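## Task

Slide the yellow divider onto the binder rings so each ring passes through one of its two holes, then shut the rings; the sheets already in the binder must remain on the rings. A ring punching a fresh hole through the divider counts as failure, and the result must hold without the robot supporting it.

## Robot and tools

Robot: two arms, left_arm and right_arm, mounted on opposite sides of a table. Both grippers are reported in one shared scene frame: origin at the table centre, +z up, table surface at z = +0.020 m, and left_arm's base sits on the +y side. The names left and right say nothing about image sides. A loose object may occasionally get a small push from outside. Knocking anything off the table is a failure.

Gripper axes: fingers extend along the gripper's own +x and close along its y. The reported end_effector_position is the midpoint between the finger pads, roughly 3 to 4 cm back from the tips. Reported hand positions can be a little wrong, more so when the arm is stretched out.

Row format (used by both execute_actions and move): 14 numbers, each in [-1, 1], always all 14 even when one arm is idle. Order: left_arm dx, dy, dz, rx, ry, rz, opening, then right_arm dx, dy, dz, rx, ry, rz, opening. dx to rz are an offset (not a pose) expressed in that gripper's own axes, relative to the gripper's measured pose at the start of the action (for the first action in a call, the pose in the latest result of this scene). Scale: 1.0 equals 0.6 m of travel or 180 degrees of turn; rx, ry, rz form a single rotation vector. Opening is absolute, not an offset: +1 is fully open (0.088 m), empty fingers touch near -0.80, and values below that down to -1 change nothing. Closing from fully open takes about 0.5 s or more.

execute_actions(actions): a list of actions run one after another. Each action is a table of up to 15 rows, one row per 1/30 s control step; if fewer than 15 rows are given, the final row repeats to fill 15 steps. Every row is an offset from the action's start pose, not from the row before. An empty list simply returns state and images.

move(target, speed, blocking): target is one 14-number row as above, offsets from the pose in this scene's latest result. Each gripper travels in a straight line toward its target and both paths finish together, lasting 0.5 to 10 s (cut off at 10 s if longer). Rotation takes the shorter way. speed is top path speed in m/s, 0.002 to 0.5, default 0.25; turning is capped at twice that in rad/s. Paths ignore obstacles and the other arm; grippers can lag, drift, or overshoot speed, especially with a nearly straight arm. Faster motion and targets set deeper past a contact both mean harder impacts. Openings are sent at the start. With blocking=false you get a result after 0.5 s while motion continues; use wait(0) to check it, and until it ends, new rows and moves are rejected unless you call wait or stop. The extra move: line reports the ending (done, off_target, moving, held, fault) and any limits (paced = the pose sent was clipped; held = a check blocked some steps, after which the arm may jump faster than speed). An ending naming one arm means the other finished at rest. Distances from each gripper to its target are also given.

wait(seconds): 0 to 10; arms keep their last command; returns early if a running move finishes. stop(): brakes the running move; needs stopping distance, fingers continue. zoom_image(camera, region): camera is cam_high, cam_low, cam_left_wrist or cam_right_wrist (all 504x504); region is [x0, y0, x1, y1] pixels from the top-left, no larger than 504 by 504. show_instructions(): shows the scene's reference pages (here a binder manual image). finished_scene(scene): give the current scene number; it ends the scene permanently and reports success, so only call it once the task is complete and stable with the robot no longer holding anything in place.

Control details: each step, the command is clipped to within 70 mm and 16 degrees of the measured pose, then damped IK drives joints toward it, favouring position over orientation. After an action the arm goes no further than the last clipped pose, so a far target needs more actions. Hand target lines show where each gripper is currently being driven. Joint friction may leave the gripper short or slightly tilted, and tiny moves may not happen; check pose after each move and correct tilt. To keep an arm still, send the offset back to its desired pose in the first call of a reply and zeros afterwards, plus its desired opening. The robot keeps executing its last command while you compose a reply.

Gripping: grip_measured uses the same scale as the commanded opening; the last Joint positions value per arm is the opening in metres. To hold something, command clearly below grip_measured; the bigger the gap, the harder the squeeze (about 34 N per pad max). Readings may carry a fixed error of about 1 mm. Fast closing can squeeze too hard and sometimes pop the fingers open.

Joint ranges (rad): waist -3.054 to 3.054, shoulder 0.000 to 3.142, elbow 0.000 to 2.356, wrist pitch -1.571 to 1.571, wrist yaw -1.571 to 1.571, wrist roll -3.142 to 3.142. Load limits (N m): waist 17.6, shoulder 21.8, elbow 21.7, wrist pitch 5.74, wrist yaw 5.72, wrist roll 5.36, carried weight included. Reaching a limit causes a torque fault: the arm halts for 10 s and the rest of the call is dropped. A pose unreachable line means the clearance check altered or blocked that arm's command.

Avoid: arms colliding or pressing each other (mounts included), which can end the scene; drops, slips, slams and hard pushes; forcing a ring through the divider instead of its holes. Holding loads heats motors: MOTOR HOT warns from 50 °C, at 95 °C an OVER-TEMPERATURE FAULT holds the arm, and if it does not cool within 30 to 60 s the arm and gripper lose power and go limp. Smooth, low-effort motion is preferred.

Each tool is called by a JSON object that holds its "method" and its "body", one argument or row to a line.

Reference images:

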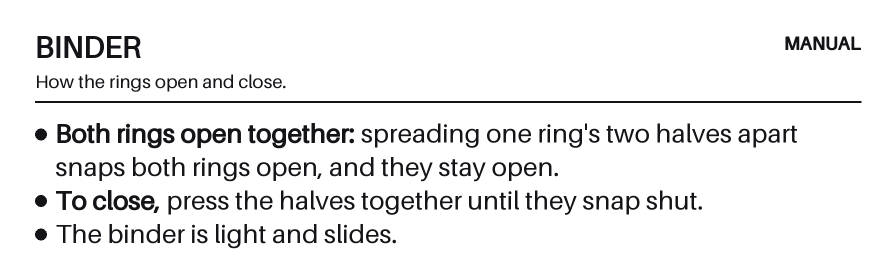

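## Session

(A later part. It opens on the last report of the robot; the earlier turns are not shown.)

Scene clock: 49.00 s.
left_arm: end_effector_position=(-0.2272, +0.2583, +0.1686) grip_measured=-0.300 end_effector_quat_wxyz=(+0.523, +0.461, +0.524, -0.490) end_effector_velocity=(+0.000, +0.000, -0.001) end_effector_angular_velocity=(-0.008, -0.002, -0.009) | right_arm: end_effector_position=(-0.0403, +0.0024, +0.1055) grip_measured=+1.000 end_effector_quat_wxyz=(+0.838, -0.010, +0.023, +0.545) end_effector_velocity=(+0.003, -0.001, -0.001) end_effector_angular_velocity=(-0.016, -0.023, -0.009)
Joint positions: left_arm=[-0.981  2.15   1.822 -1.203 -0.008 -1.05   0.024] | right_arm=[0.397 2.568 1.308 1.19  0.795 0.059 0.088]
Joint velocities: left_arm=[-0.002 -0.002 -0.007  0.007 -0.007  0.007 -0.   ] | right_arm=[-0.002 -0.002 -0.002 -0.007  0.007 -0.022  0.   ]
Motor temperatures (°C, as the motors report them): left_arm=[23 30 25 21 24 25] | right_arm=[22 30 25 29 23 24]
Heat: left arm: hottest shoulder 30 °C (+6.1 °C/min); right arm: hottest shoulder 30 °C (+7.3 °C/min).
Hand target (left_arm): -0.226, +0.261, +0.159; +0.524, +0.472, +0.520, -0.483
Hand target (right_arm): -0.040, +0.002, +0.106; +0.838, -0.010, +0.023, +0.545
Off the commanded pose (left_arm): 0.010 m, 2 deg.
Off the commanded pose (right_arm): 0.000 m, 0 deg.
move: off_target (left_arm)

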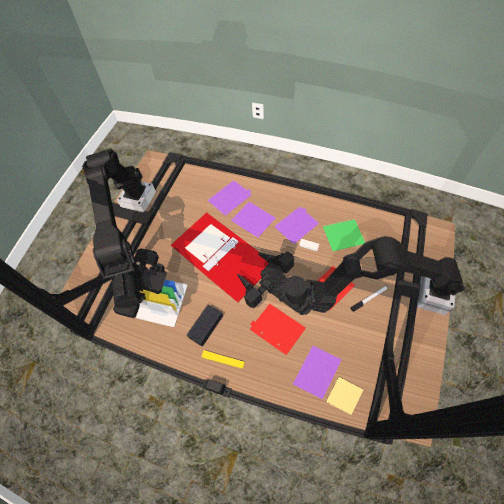

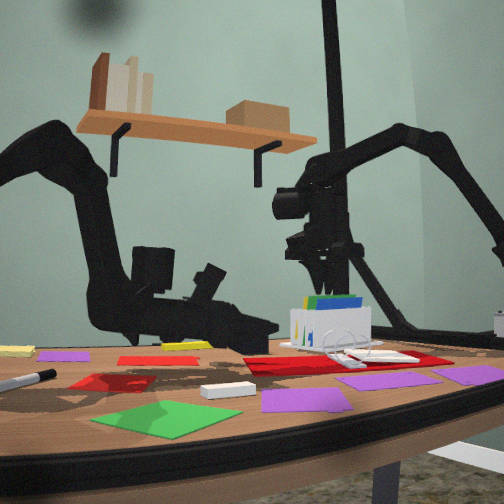

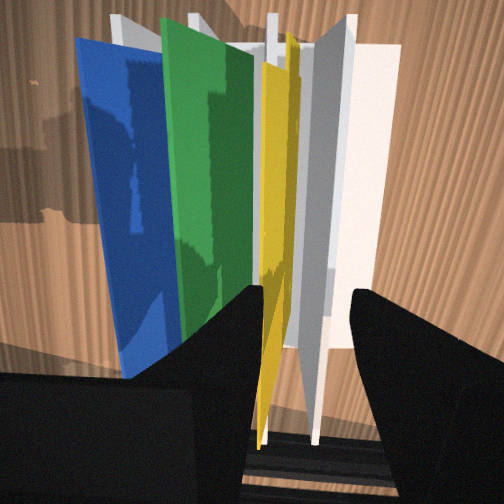

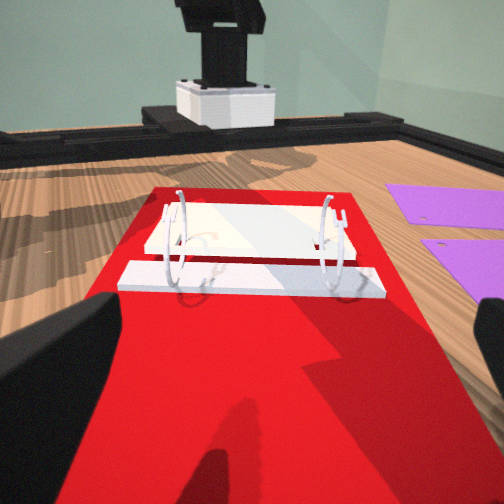

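{"method": "zoom_image", "body": {
  "camera": "cam_low",
  "region": [270, 230, 400, 360]
}}

Region (270, 230, 400, 360) of cam_low's 504x504 image, scaled by 3.877, with more detail than that image has.

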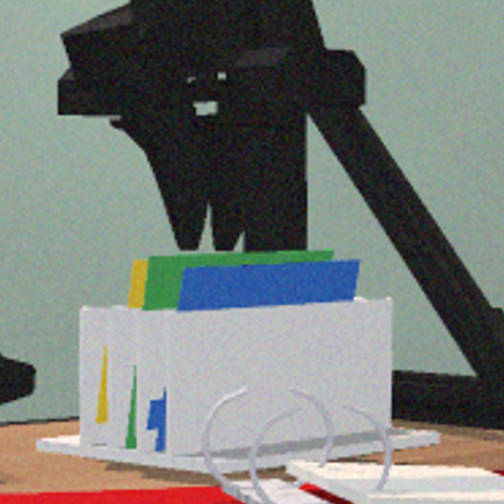

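{"method": "move", "body": {
  "target": [0.0,0.013,0.0,0,0.006,0.006,-0.3, 0,0,0,0,0,0,1],
  "speed": 0.03
}}

Scene clock: 51.83 s.
left_arm: end_effector_position=(-0.2212, +0.2580, +0.1682) grip_measured=-0.300 end_effector_quat_wxyz=(+0.524, +0.469, +0.522, -0.482) end_effector_velocity=(+0.002, +0.001, +0.000) end_effector_angular_velocity=(-0.002, -0.010, -0.010) | right_arm: end_effector_position=(-0.0403, +0.0024, +0.1055) grip_measured=+1.000 end_effector_quat_wxyz=(+0.838, -0.010, +0.023, +0.545) end_effector_velocity=(+0.001, +0.002, -0.001) end_effector_angular_velocity=(-0.010, -0.008, +0.015)
Joint positions: left_arm=[-0.972  2.151  1.822 -1.224 -0.007 -1.041  0.024] | right_arm=[0.397 2.568 1.308 1.19  0.795 0.059 0.088]
Joint velocities: left_arm=[-0.002 -0.002 -0.002 -0.007 -0.007  0.007 -0.   ] | right_arm=[-0.007 -0.002 -0.002 -0.007 -0.022 -0.007  0.   ]
Motor temperatures (°C, as the motors report them): left_arm=[23 31 25 21 24 25] | right_arm=[22 31 25 29 23 24]
Heat: left arm: hottest shoulder 31 °C (+6.9 °C/min); right arm: hottest shoulder 31 °C (+8.1 °C/min).
Hand target (left_arm): -0.219, +0.259, +0.168; +0.523, +0.471, +0.524, -0.480
Hand target (right_arm): -0.040, +0.002, +0.105; +0.838, -0.010, +0.023, +0.545
Off the commanded pose (left_arm): 0.002 m, 0 deg.
Off the commanded pose (right_arm): 0.000 m, 0 deg.
move: done

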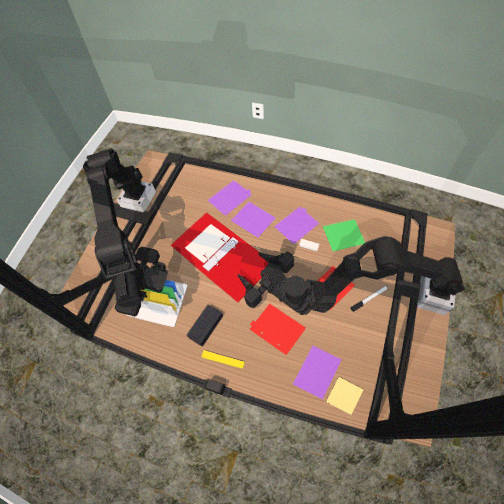

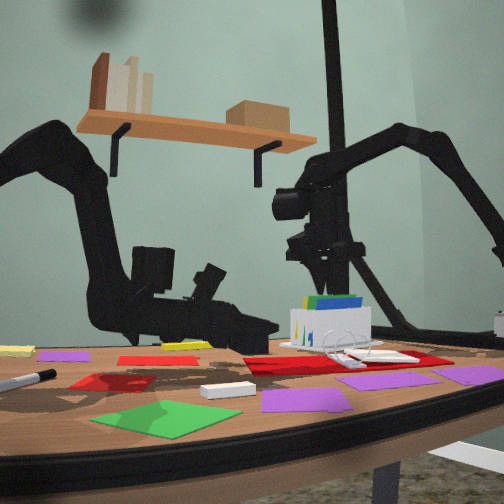

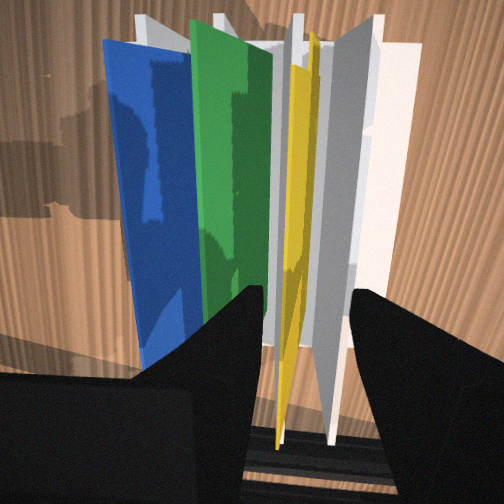

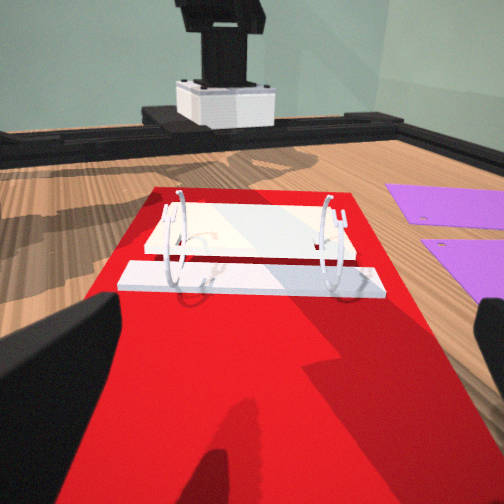

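{"method": "move", "body": {
  "target": [0.046,0.003,-0.003,0,0,0,-0.3, 0,0,0,0,0,0,1],
  "speed": 0.04
}}

{"method": "zoom_image", "body": {
  "camera": "cam_low",
  "region": [270, 230, 400, 360]
}}

Scene clock: 53.13 s.
left_arm: end_effector_position=(-0.2223, +0.2573, +0.1470) grip_measured=-0.300 end_effector_quat_wxyz=(+0.523, +0.462, +0.524, -0.489) end_effector_velocity=(+0.002, -0.002, -0.001) end_effector_angular_velocity=(-0.019, -0.011, -0.009) | right_arm: end_effector_position=(-0.0403, +0.0024, +0.1055) grip_measured=+1.000 end_effector_quat_wxyz=(+0.838, -0.010, +0.023, +0.545) end_effector_velocity=(+0.002, -0.000, +0.002) end_effector_angular_velocity=(+0.016, +0.022, -0.011)
Joint positions: left_arm=[-0.972  2.151  1.737 -1.12  -0.007 -1.041  0.024] | right_arm=[0.397 2.568 1.308 1.19  0.795 0.059 0.088]
Joint velocities: left_arm=[-0.002 -0.002 -0.007  0.007 -0.022  0.007  0.   ] | right_arm=[-0.002 -0.002 -0.002  0.007  0.007  0.022  0.   ]
Motor temperatures (°C, as the motors report them): left_arm=[23 31 25 21 24 25] | right_arm=[22 31 25 29 23 24]
Heat: left arm: hottest shoulder 31 °C (+6.8 °C/min); right arm: hottest shoulder 31 °C (+7.9 °C/min).
Hand target (left_arm): -0.220, +0.260, +0.141; +0.524, +0.469, +0.522, -0.482
Hand target (right_arm): -0.040, +0.002, +0.105; +0.838, -0.010, +0.023, +0.545
Off the commanded pose (left_arm): 0.007 m, 1 deg.
Off the commanded pose (right_arm): 0.000 m, 0 deg.
move: done

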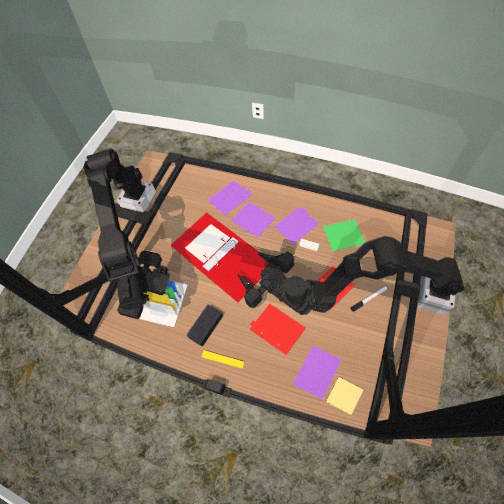

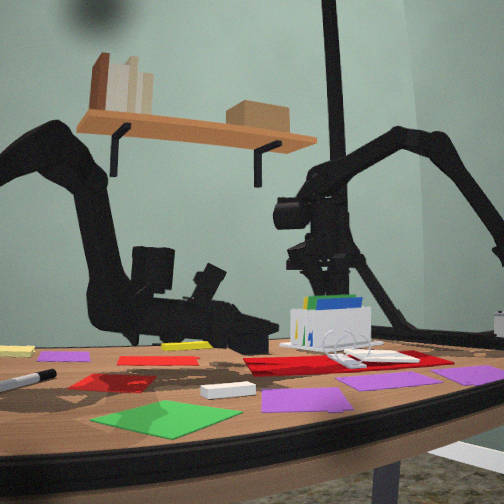

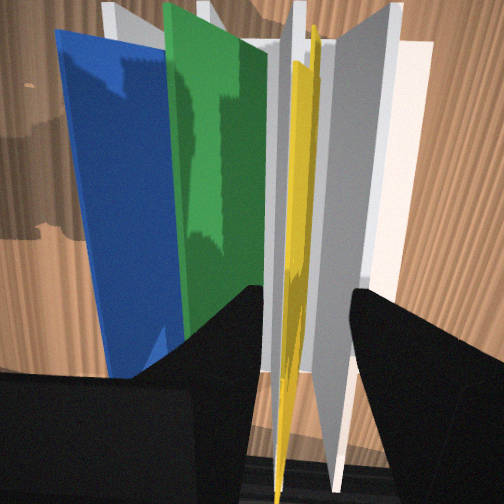

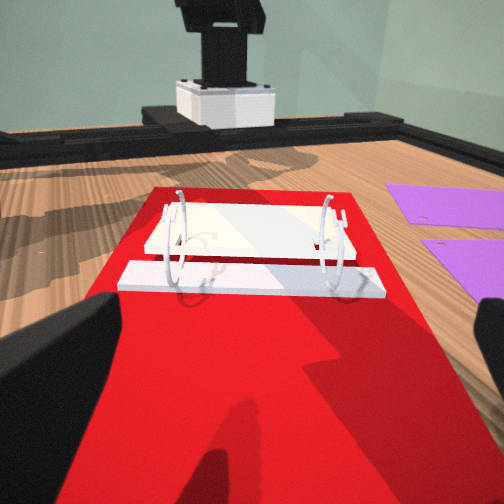

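Region (270, 230, 400, 360) of cam_low's 504x504 image, scaled by 3.877, with more detail than that image has.

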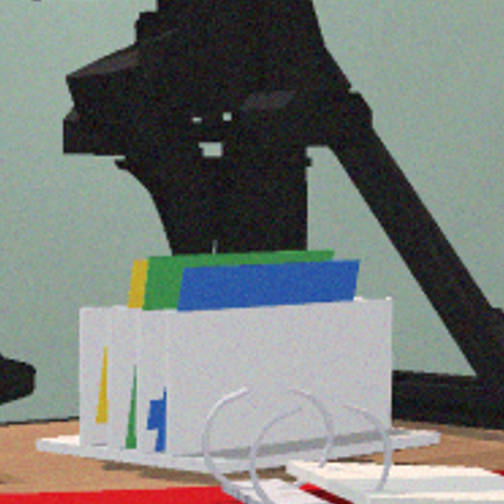

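{"method": "execute_actions", "body": {
  "actions": [
    [[0.001,0,0,0,0,0,-0.34,0,0,0,0,0,0,1],[0.002,0,0,0,0,0,-0.38,0,0,0,0,0,0,1],[0.003,0,0,0,0,0,-0.42,0,0,0,0,0,0,1],[0.004,0,0,0,0,0,-0.46,0,0,0,0,0,0,1],[0.004,0,0,0,0,0,-0.50,0,0,0,0,0,0,1],[0.004,0,0,0,0,0,-0.53,0,0,0,0,0,0,1],[0.004,0,0,0,0,0,-0.56,0,0,0,0,0,0,1],[0.004,0,0,0,0,0,-0.59,0,0,0,0,0,0,1],[0.004,0,0,0,0,0,-0.62,0,0,0,0,0,0,1],[0.004,0,0,0,0,0,-0.65,0,0,0,0,0,0,1],[0.004,0,0,0,0,0,-0.67,0,0,0,0,0,0,1],[0.004,0,0,0,0,0,-0.69,0,0,0,0,0,0,1],[0.004,0,0,0,0,0,-0.71,0,0,0,0,0,0,1],[0.004,0,0,0,0,0,-0.73,0,0,0,0,0,0,1],[0.004,0,0,0,0,0,-0.75,0,0,0,0,0,0,1]],
    [[0,0,0,0,0,0,-0.77,0,0,0,0,0,0,1],[0,0,0,0,0,0,-0.79,0,0,0,0,0,0,1],[0,0,0,0,0,0,-0.82,0,0,0,0,0,0,1],[0,0,0,0,0,0,-0.85,0,0,0,0,0,0,1],[0,0,0,0,0,0,-0.88,0,0,0,0,0,0,1],[0,0,0,0,0,0,-0.92,0,0,0,0,0,0,1],[0,0,0,0,0,0,-0.95,0,0,0,0,0,0,1]]
  ]
}}

Scene clock: 55.67 s.
left_arm: end_effector_position=(-0.2234, +0.2565, +0.1469) grip_measured=-0.792 end_effector_quat_wxyz=(+0.523, +0.460, +0.524, -0.491) end_effector_velocity=(+0.004, +0.006, -0.003) end_effector_angular_velocity=(+0.013, -0.030, +0.000) | right_arm: end_effector_position=(-0.0403, +0.0024, +0.1055) grip_measured=+1.000 end_effector_quat_wxyz=(+0.838, -0.010, +0.023, +0.545) end_effector_velocity=(+0.002, -0.000, +0.002) end_effector_angular_velocity=(+0.001, +0.005, -0.010)
Joint positions: left_arm=[-0.972  2.151  1.736 -1.113 -0.007 -1.041  0.   ] | right_arm=[0.397 2.568 1.308 1.19  0.795 0.059 0.088]
Joint velocities: left_arm=[-0.007  0.002 -0.007 -0.022 -0.007 -0.007  0.   ] | right_arm=[-0.002 -0.007 -0.002 -0.007  0.007  0.007  0.   ]
Motor temperatures (°C, as the motors report them): left_arm=[23 31 25 21 24 25] | right_arm=[22 32 25 29 23 24]
Heat: left arm: hottest shoulder 31 °C (+6.5 °C/min); right arm: hottest shoulder 32 °C (+8.6 °C/min).
Hand target (left_arm): -0.223, +0.257, +0.147; +0.523, +0.460, +0.524, -0.491
Hand target (right_arm): -0.040, +0.002, +0.105; +0.838, -0.010, +0.023, +0.545
Off the commanded pose (left_arm): 0.000 m, 0 deg.
Off the commanded pose (right_arm): 0.000 m, 0 deg.

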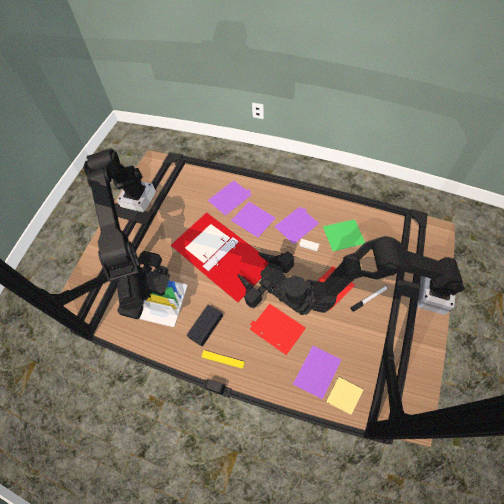

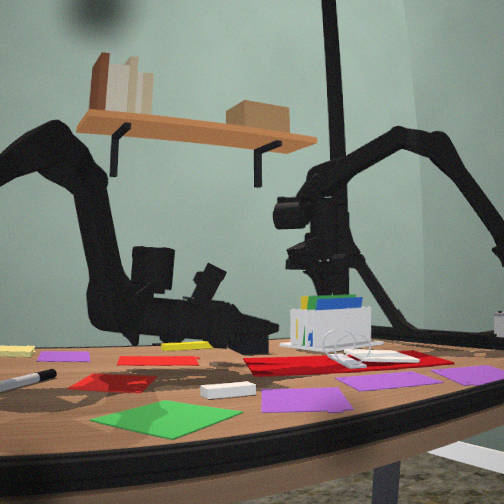

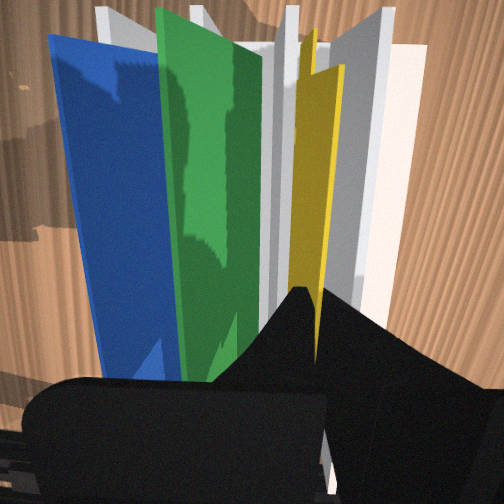

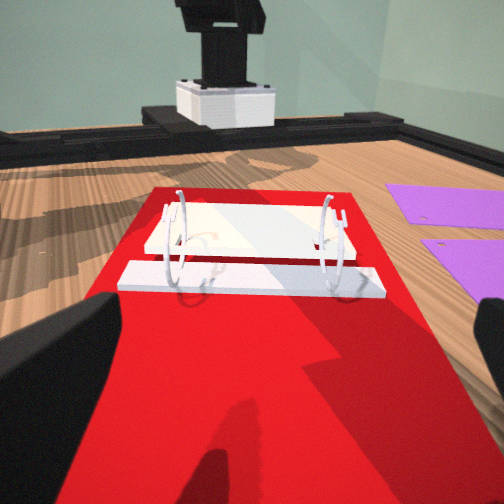

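{"method": "move", "body": {
  "target": [-0.155,0,0,0,0.006,0.008,-0.95, 0,0,0,0,0,0,1],
  "speed": 0.1
}}

Scene clock: 57.50 s.
left_arm: end_effector_position=(-0.2181, +0.2603, +0.2445) grip_measured=-0.792 end_effector_quat_wxyz=(+0.524, +0.467, +0.523, -0.484) end_effector_velocity=(+0.000, +0.000, +0.001) end_effector_angular_velocity=(-0.004, -0.006, +0.005) | right_arm: end_effector_position=(-0.0403, +0.0024, +0.1053) grip_measured=+1.000 end_effector_quat_wxyz=(+0.838, -0.010, +0.023, +0.545) end_effector_velocity=(+0.003, -0.001, -0.001) end_effector_angular_velocity=(-0.016, -0.023, -0.009)
Joint positions: left_arm=[-0.972  2.151  2.126 -1.524 -0.007 -1.041  0.   ] | right_arm=[0.397 2.569 1.308 1.19  0.795 0.059 0.088]
Joint velocities: left_arm=[-0.002  0.002  0.007 -0.007 -0.007 -0.007 -0.   ] | right_arm=[-0.002 -0.002 -0.002 -0.007  0.007 -0.022  0.   ]
Motor temperatures (°C, as the motors report them): left_arm=[23 32 25 21 24 25] | right_arm=[22 32 25 29 23 24]
Heat: left arm: hottest shoulder 32 °C (+7.3 °C/min); right arm: hottest shoulder 32 °C (+8.3 °C/min).
Hand target (left_arm): -0.220, +0.259, +0.240; +0.524, +0.471, +0.523, -0.480
Hand target (right_arm): -0.040, +0.002, +0.105; +0.838, -0.010, +0.023, +0.545
Off the commanded pose (left_arm): 0.005 m, 1 deg.
Off the commanded pose (right_arm): 0.000 m, 0 deg.
move: done

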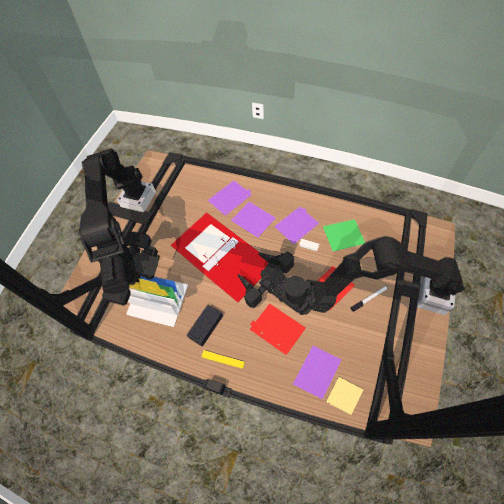

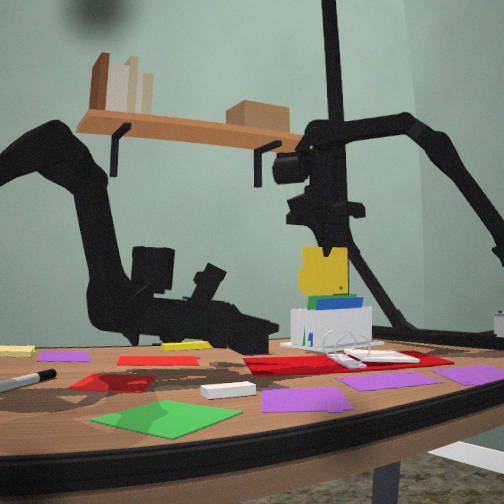

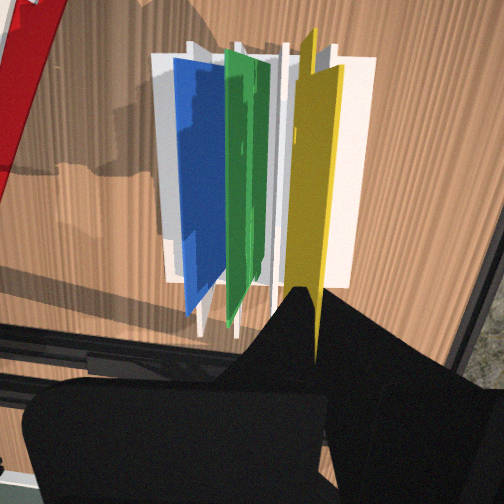

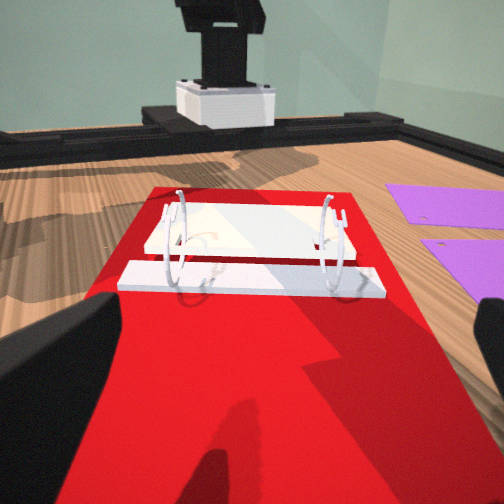

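{"method": "zoom_image", "body": {
  "camera": "cam_low",
  "region": [270, 230, 400, 360]
}}

Region (270, 230, 400, 360) of cam_low's 504x504 image, scaled by 3.877, with more detail than that image has.

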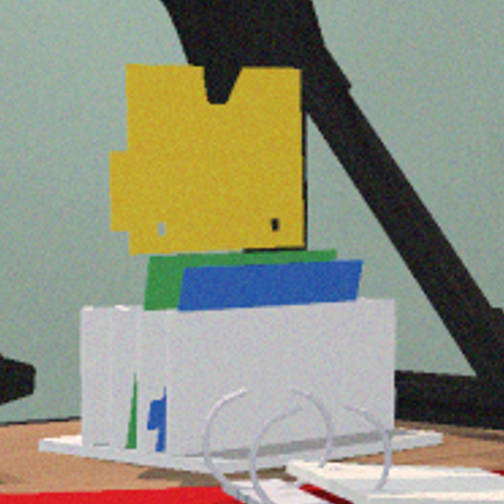

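{"method": "move", "body": {
  "target": [-0.03,0.02,-0.01,0,0,-0.03,-0.95, 0,0,0,0,0,0,1],
  "speed": 0.08
}}

Scene clock: 63.90 s.
left_arm: end_effector_position=(-0.2089, +0.2662, +0.2611) grip_measured=-0.792 end_effector_quat_wxyz=(+0.503, +0.442, +0.542, -0.508) end_effector_velocity=(+0.003, +0.002, -0.004) end_effector_angular_velocity=(+0.012, -0.006, -0.006) | right_arm: end_effector_position=(-0.0403, +0.0024, +0.1053) grip_measured=+1.000 end_effector_quat_wxyz=(+0.838, -0.010, +0.023, +0.545) end_effector_velocity=(-0.002, +0.001, +0.002) end_effector_angular_velocity=(+0.003, -0.003, +0.020)
Joint positions: left_arm=[-0.954  2.027  1.999 -1.441  0.036 -1.025  0.   ] | right_arm=[0.397 2.569 1.308 1.19  0.795 0.059 0.088]
Joint velocities: left_arm=[ 0.002 -0.007 -0.027  0.007  0.007  0.007  0.   ] | right_arm=[-0.002 -0.002 -0.002  0.007 -0.022 -0.007  0.   ]
Motor temperatures (°C, as the motors report them): left_arm=[23 32 26 21 24 25] | right_arm=[22 34 25 29 23 24]
Heat: left arm: hottest shoulder 32 °C (+7.0 °C/min); right arm: hottest shoulder 34 °C (+10.0 °C/min).
Hand target (left_arm): -0.207, +0.268, +0.262; +0.501, +0.442, +0.544, -0.508
Hand target (right_arm): -0.040, +0.002, +0.105; +0.838, -0.010, +0.023, +0.545
Off the commanded pose (left_arm): 0.003 m, 0 deg.
Off the commanded pose (right_arm): 0.000 m, 0 deg.
move: done

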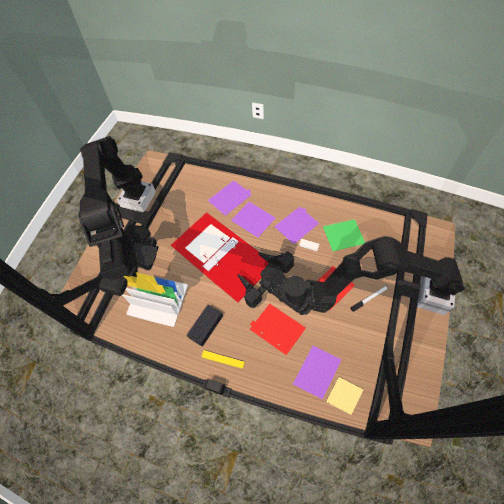

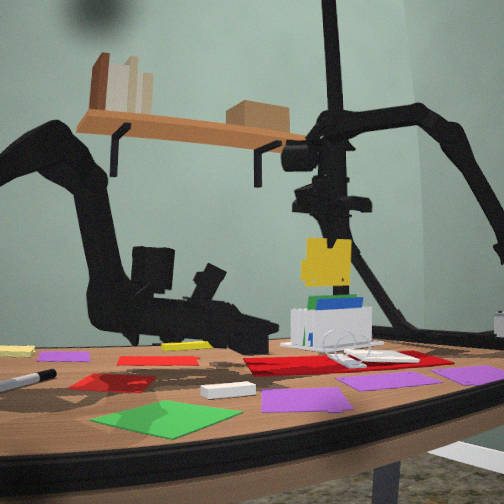

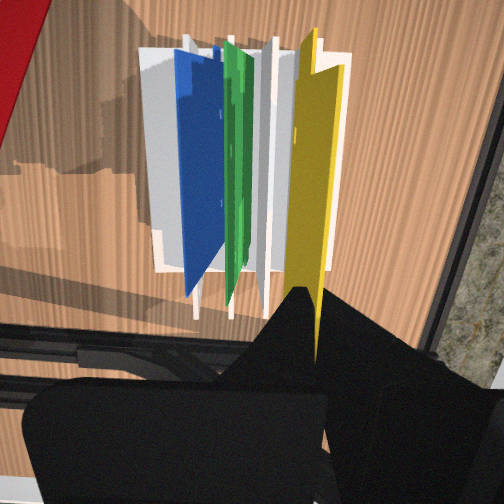

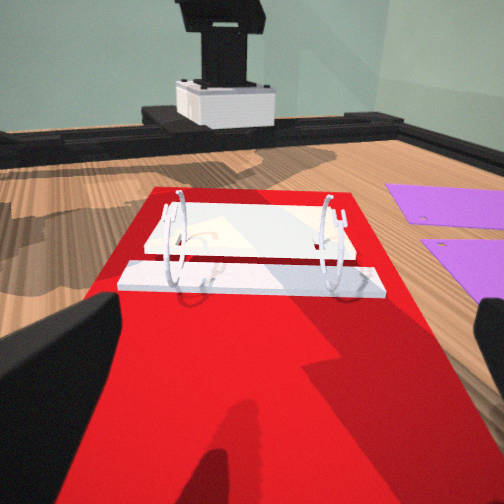

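{"method": "move", "body": {
  "target": [0.014,0.3678,0.221,-0.3324,-0.0634,-0.0365,-0.95, 0,0,0,0,0,0,1],
  "speed": 0.2
}}

Scene clock: 67.83 s.
left_arm: end_effector_position=(+0.0203, +0.1528, +0.2331) grip_measured=-0.792 end_effector_quat_wxyz=(+0.674, +0.054, +0.697, -0.239) end_effector_velocity=(-0.000, -0.001, -0.001) end_effector_angular_velocity=(-0.002, -0.001, +0.021) | right_arm: end_effector_position=(-0.0403, +0.0024, +0.1053) grip_measured=+1.000 end_effector_quat_wxyz=(+0.838, -0.010, +0.023, +0.545) end_effector_velocity=(-0.001, -0.000, -0.005) end_effector_angular_velocity=(-0.019, -0.012, +0.020)
Joint positions: left_arm=[-0.292  1.708  1.446 -1.044  0.017 -1.418  0.   ] | right_arm=[0.397 2.569 1.308 1.19  0.795 0.059 0.088]
Joint velocities: left_arm=[-0.002  0.002 -0.002  0.007 -0.007 -0.022  0.   ] | right_arm=[-0.002  0.002 -0.007 -0.007 -0.022 -0.007  0.   ]
Motor temperatures (°C, as the motors report them): left_arm=[23 33 26 21 24 25] | right_arm=[22 34 25 29 23 24]
Heat: left arm: hottest shoulder 33 °C (+8.0 °C/min); right arm: hottest shoulder 34 °C (+10.0 °C/min).
Hand target (left_arm): +0.023, +0.155, +0.232; +0.677, +0.052, +0.695, -0.236
Hand target (right_arm): -0.040, +0.002, +0.105; +0.838, -0.010, +0.023, +0.545
Off the commanded pose (left_arm): 0.002 m, 0 deg.
Off the commanded pose (right_arm): 0.000 m, 0 deg.
move: done

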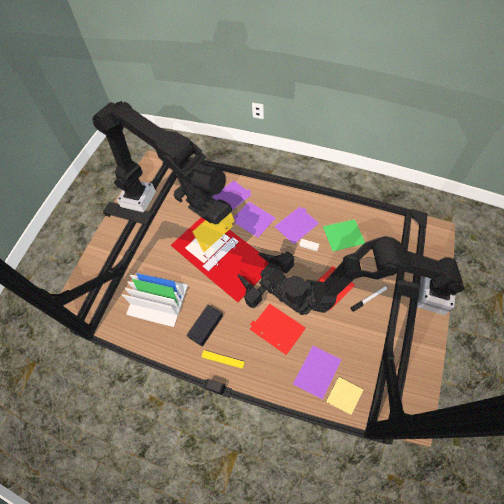

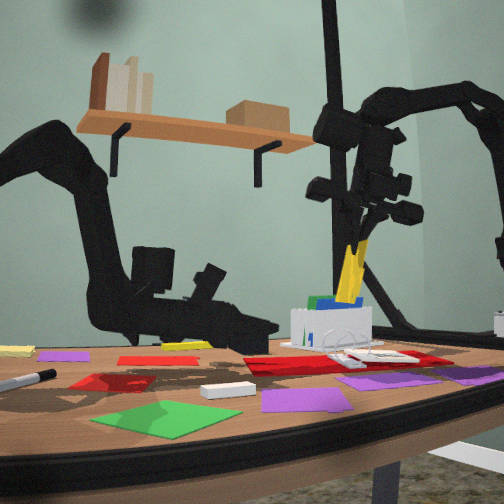

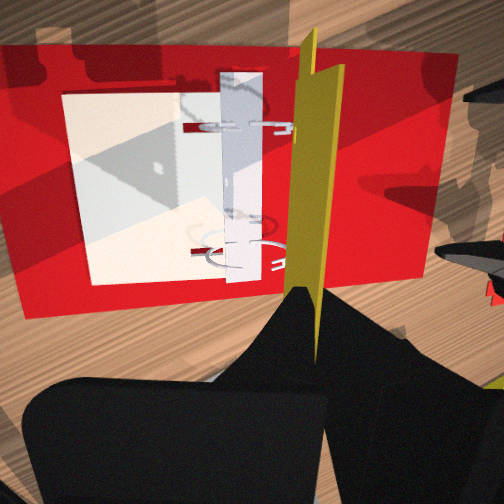

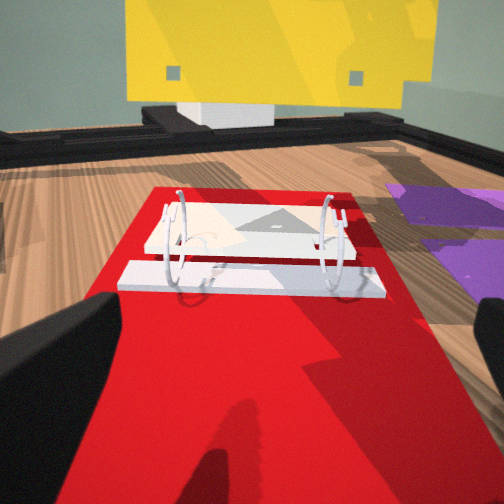

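{"method": "move", "body": {
  "target": [0.058,0.019,-0.006,0,0,0,-0.95, 0,0,0,0,0,0,1],
  "speed": 0.06
}}

Scene clock: 70.37 s.
left_arm: end_effector_position=(+0.0186, +0.1528, +0.2019) grip_measured=-0.792 end_effector_quat_wxyz=(+0.673, +0.048, +0.697, -0.244) end_effector_velocity=(+0.003, +0.002, -0.000) end_effector_angular_velocity=(+0.005, -0.011, -0.003) | right_arm: end_effector_position=(-0.0403, +0.0024, +0.1053) grip_measured=+1.000 end_effector_quat_wxyz=(+0.838, -0.010, +0.023, +0.545) end_effector_velocity=(+0.001, -0.000, -0.003) end_effector_angular_velocity=(-0.009, +0.003, +0.005)
Joint positions: left_arm=[-0.297  1.708  1.318 -0.901  0.017 -1.422  0.   ] | right_arm=[0.397 2.569 1.308 1.19  0.795 0.059 0.088]
Joint velocities: left_arm=[ 0.002 -0.002 -0.002 -0.007 -0.007  0.007 -0.   ] | right_arm=[-0.002  0.002 -0.002 -0.007 -0.007  0.007  0.   ]
Motor temperatures (°C, as the motors report them): left_arm=[23 32 26 22 24 25] | right_arm=[22 35 25 29 23 24]
Heat: left arm: hottest shoulder 32 °C (+7.2 °C/min); right arm: hottest shoulder 35 °C (+10.2 °C/min).
Hand target (left_arm): +0.018, +0.156, +0.196; +0.675, +0.054, +0.697, -0.239
Hand target (right_arm): -0.040, +0.002, +0.105; +0.838, -0.010, +0.023, +0.545
Off the commanded pose (left_arm): 0.006 m, 1 deg.
Off the commanded pose (right_arm): 0.000 m, 0 deg.
move: done

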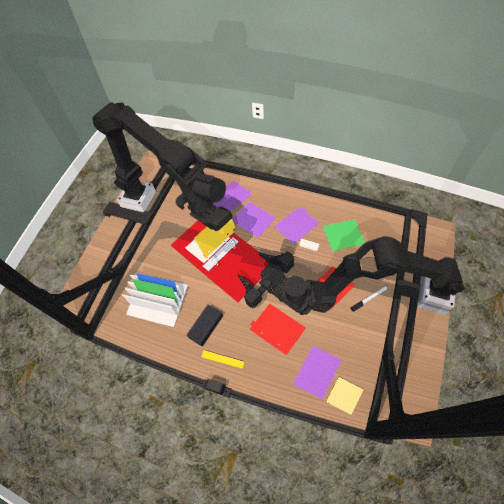

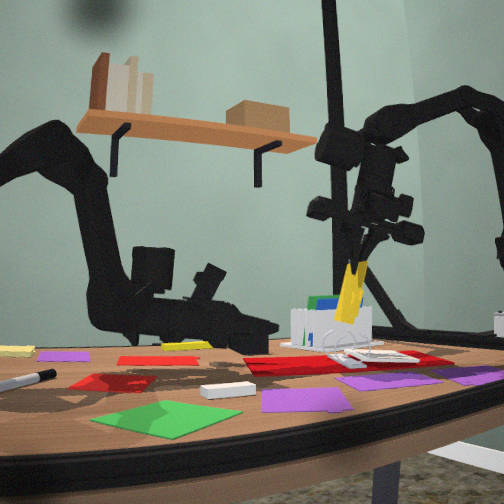

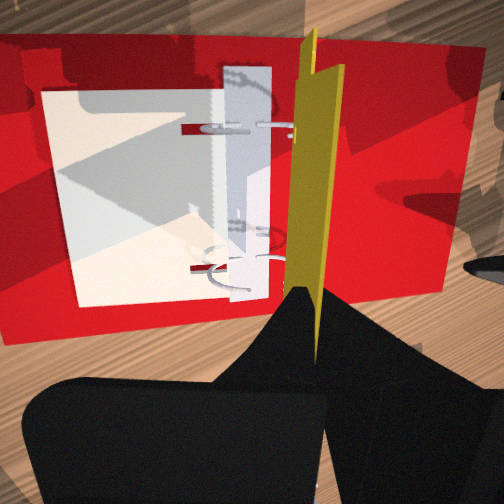

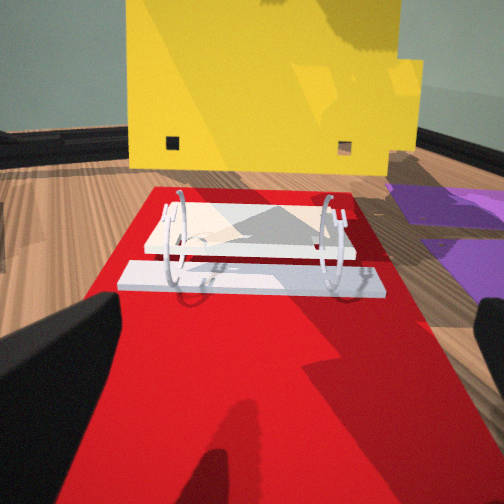

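{"method": "zoom_image", "body": {
  "camera": "cam_left_wrist",
  "region": [160, 90, 380, 310]
}}

{"method": "zoom_image", "body": {
  "camera": "cam_low",
  "region": [300, 270, 410, 380]
}}

Region (160, 90, 380, 310) of cam_left_wrist's 504x504 image, scaled by 2.291, with more detail than that image has.

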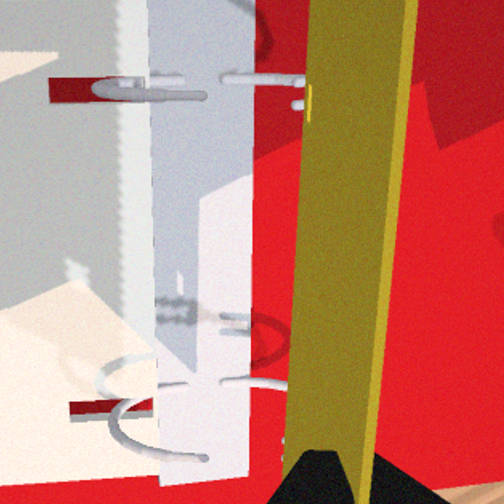

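Region (300, 270, 410, 380) of cam_low's 504x504 image, scaled by 4.582, with more detail than that image has.

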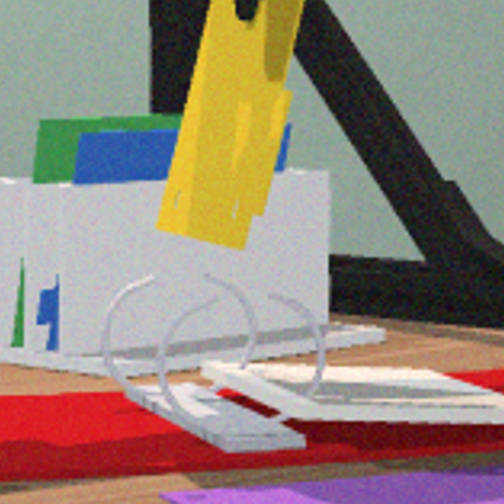

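{"method": "move", "body": {
  "target": [0.048,0.021,-0.004,0,0,0.003,-0.95, 0,0,0,0,0,0,1],
  "speed": 0.03
}}

{"method": "zoom_image", "body": {
  "camera": "cam_right_wrist",
  "region": [130, 150, 390, 300]
}}

{"method": "zoom_image", "body": {
  "camera": "cam_left_wrist",
  "region": [160, 90, 400, 330]
}}

Scene clock: 73.13 s.
left_arm: end_effector_position=(+0.0186, +0.1541, +0.1795) grip_measured=-0.792 end_effector_quat_wxyz=(+0.672, +0.043, +0.696, -0.250) end_effector_velocity=(+0.000, +0.000, -0.001) end_effector_angular_velocity=(-0.004, -0.004, +0.007) | right_arm: end_effector_position=(-0.0403, +0.0024, +0.1053) grip_measured=+1.000 end_effector_quat_wxyz=(+0.838, -0.010, +0.023, +0.545) end_effector_velocity=(-0.004, +0.001, -0.001) end_effector_angular_velocity=(-0.010, -0.008, +0.025)
Joint positions: left_arm=[-0.298  1.709  1.224 -0.79   0.017 -1.423  0.   ] | right_arm=[0.397 2.569 1.308 1.19  0.795 0.059 0.088]
Joint velocities: left_arm=[-0.002 -0.002 -0.007  0.007 -0.007 -0.007 -0.   ] | right_arm=[ 0.002 -0.002 -0.002 -0.007 -0.022 -0.007  0.   ]
Motor temperatures (°C, as the motors report them): left_arm=[23 32 26 22 24 25] | right_arm=[22 35 25 29 23 24]
Heat: left arm: hottest shoulder 32 °C (+7.1 °C/min); right arm: hottest shoulder 35 °C (+10.1 °C/min).
Hand target (left_arm): +0.019, +0.157, +0.171; +0.674, +0.052, +0.696, -0.241
Hand target (right_arm): -0.040, +0.002, +0.105; +0.838, -0.010, +0.023, +0.545
Off the commanded pose (left_arm): 0.009 m, 1 deg.
Off the commanded pose (right_arm): 0.000 m, 0 deg.
move: off_target (left_arm)

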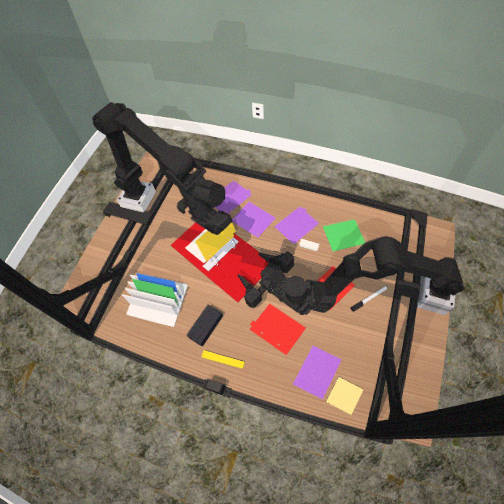

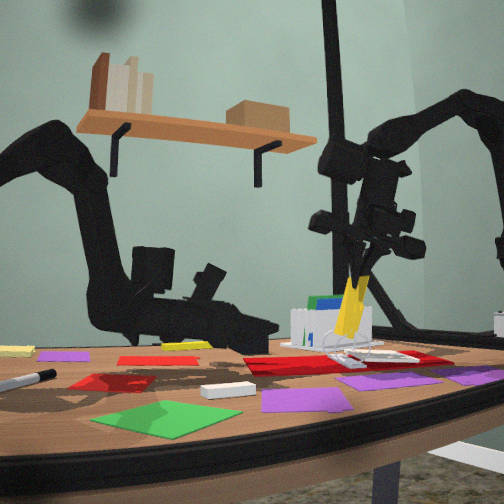

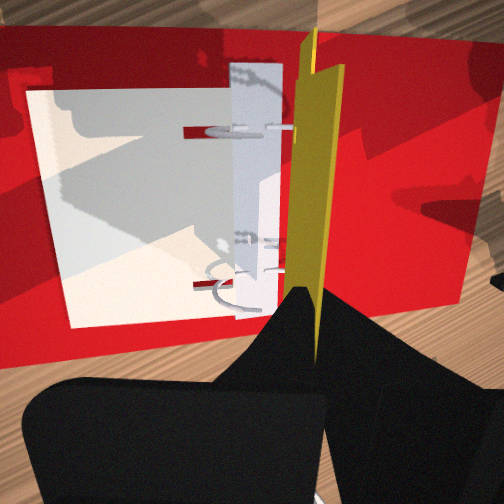

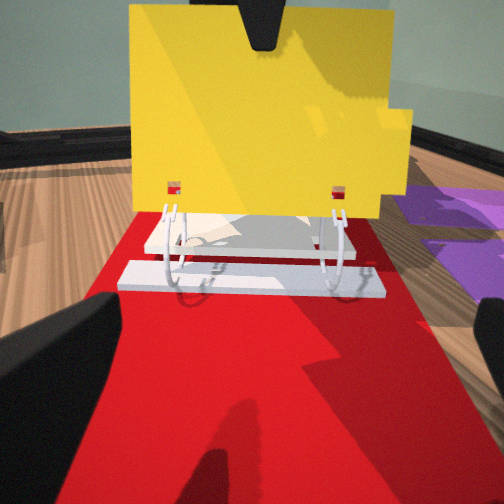

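Region (130, 150, 390, 300) of cam_right_wrist's 504x504 image, scaled by 1.938, with more detail than that image has; it fills the top 291 rows of this view, and the rest is white.

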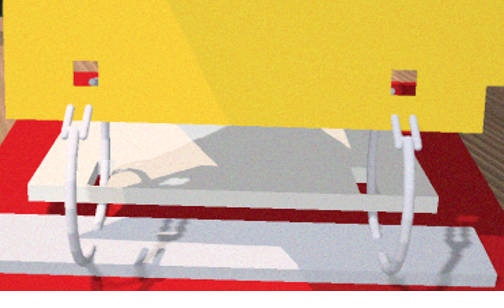

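Region (160, 90, 400, 330) of cam_left_wrist's 504x504 image, scaled by 2.100, with more detail than that image has.

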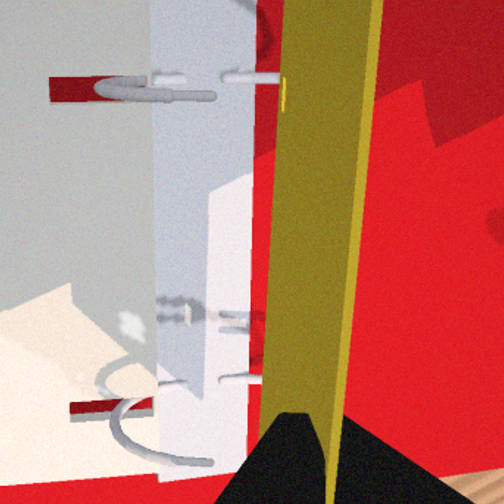

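{"method": "move", "body": {
  "target": [0.0073,0.0107,-0.0013,0,0,0.0057,-0.95, 0,0,0,0,0,0,1],
  "speed": 0.015
}}

{"method": "zoom_image", "body": {
  "camera": "cam_right_wrist",
  "region": [140, 160, 370, 260]
}}

{"method": "zoom_image", "body": {
  "camera": "cam_left_wrist",
  "region": [160, 90, 400, 330]
}}

Scene clock: 76.40 s.
left_arm: end_effector_position=(+0.0191, +0.1558, +0.1771) grip_measured=-0.792 end_effector_quat_wxyz=(+0.672, +0.045, +0.696, -0.247) end_effector_velocity=(+0.003, +0.001, -0.000) end_effector_angular_velocity=(+0.002, -0.020, +0.011) | right_arm: end_effector_position=(-0.0403, +0.0024, +0.1053) grip_measured=+1.000 end_effector_quat_wxyz=(+0.838, -0.010, +0.023, +0.545) end_effector_velocity=(-0.002, -0.001, +0.000) end_effector_angular_velocity=(-0.010, -0.009, +0.010)
Joint positions: left_arm=[-0.298  1.709  1.216 -0.789  0.017 -1.423  0.   ] | right_arm=[0.397 2.569 1.308 1.19  0.795 0.059 0.088]
Joint velocities: left_arm=[-0.002 -0.002 -0.002 -0.007 -0.022 -0.007  0.   ] | right_arm=[ 0.002 -0.007 -0.007 -0.007 -0.007 -0.007  0.   ]
Motor temperatures (°C, as the motors report them): left_arm=[23 32 26 22 24 25] | right_arm=[22 36 25 29 23 24]
Heat: left arm: hottest shoulder 32 °C (+7.0 °C/min); right arm: hottest shoulder 36 °C (+11.0 °C/min).
Hand target (left_arm): +0.020, +0.159, +0.173; +0.674, +0.049, +0.696, -0.244
Hand target (right_arm): -0.040, +0.002, +0.105; +0.838, -0.010, +0.023, +0.545
Off the commanded pose (left_arm): 0.005 m, 1 deg.
Off the commanded pose (right_arm): 0.000 m, 0 deg.
move: done

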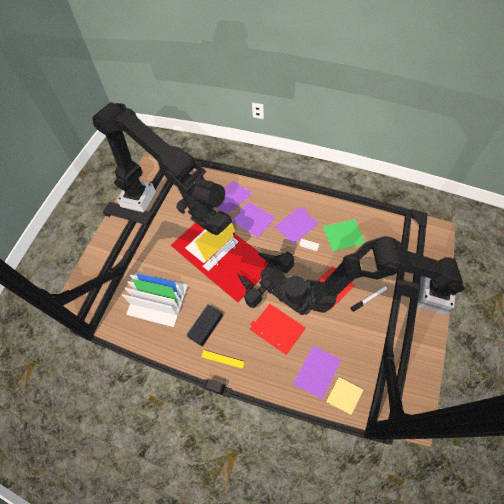

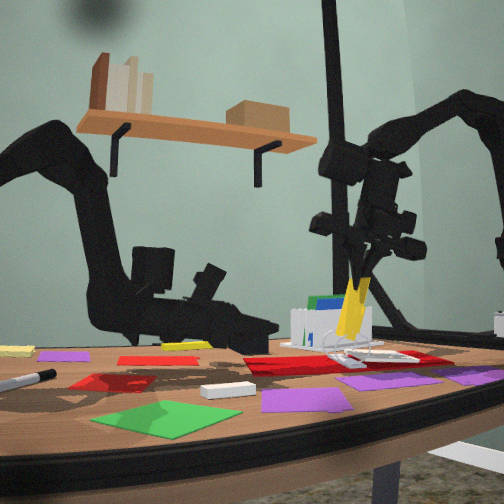

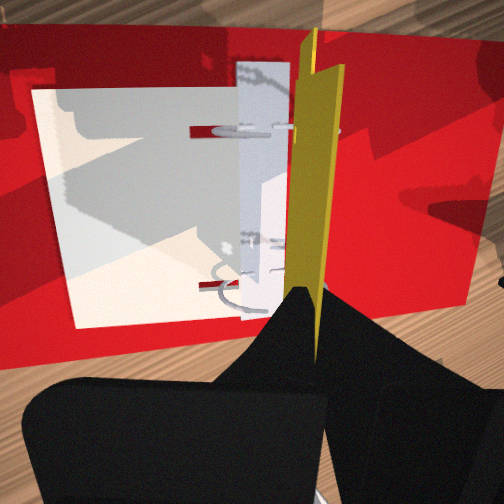

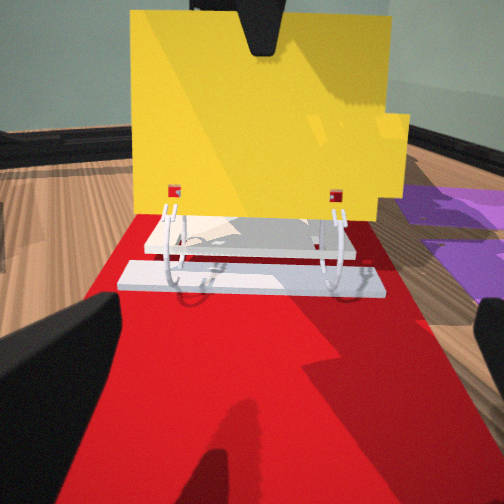

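Region (140, 160, 370, 260) of cam_right_wrist's 504x504 image, scaled by 2.191, with more detail than that image has; it fills the top 219 rows of this view, and the rest is white.

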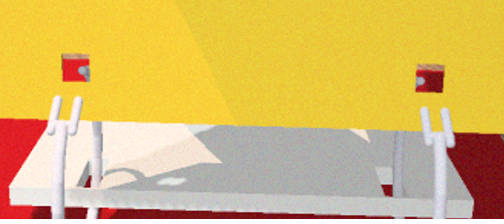

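Region (160, 90, 400, 330) of cam_left_wrist's 504x504 image, scaled by 2.100, with more detail than that image has.

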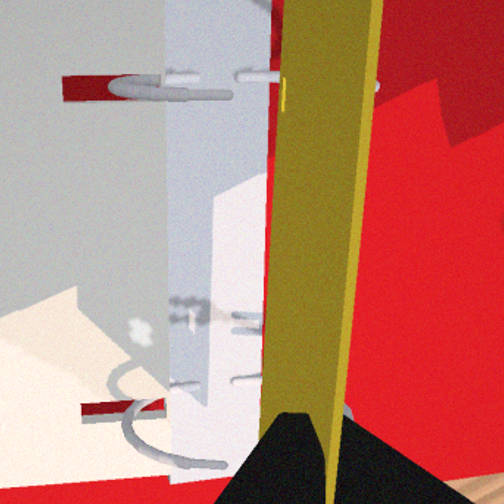

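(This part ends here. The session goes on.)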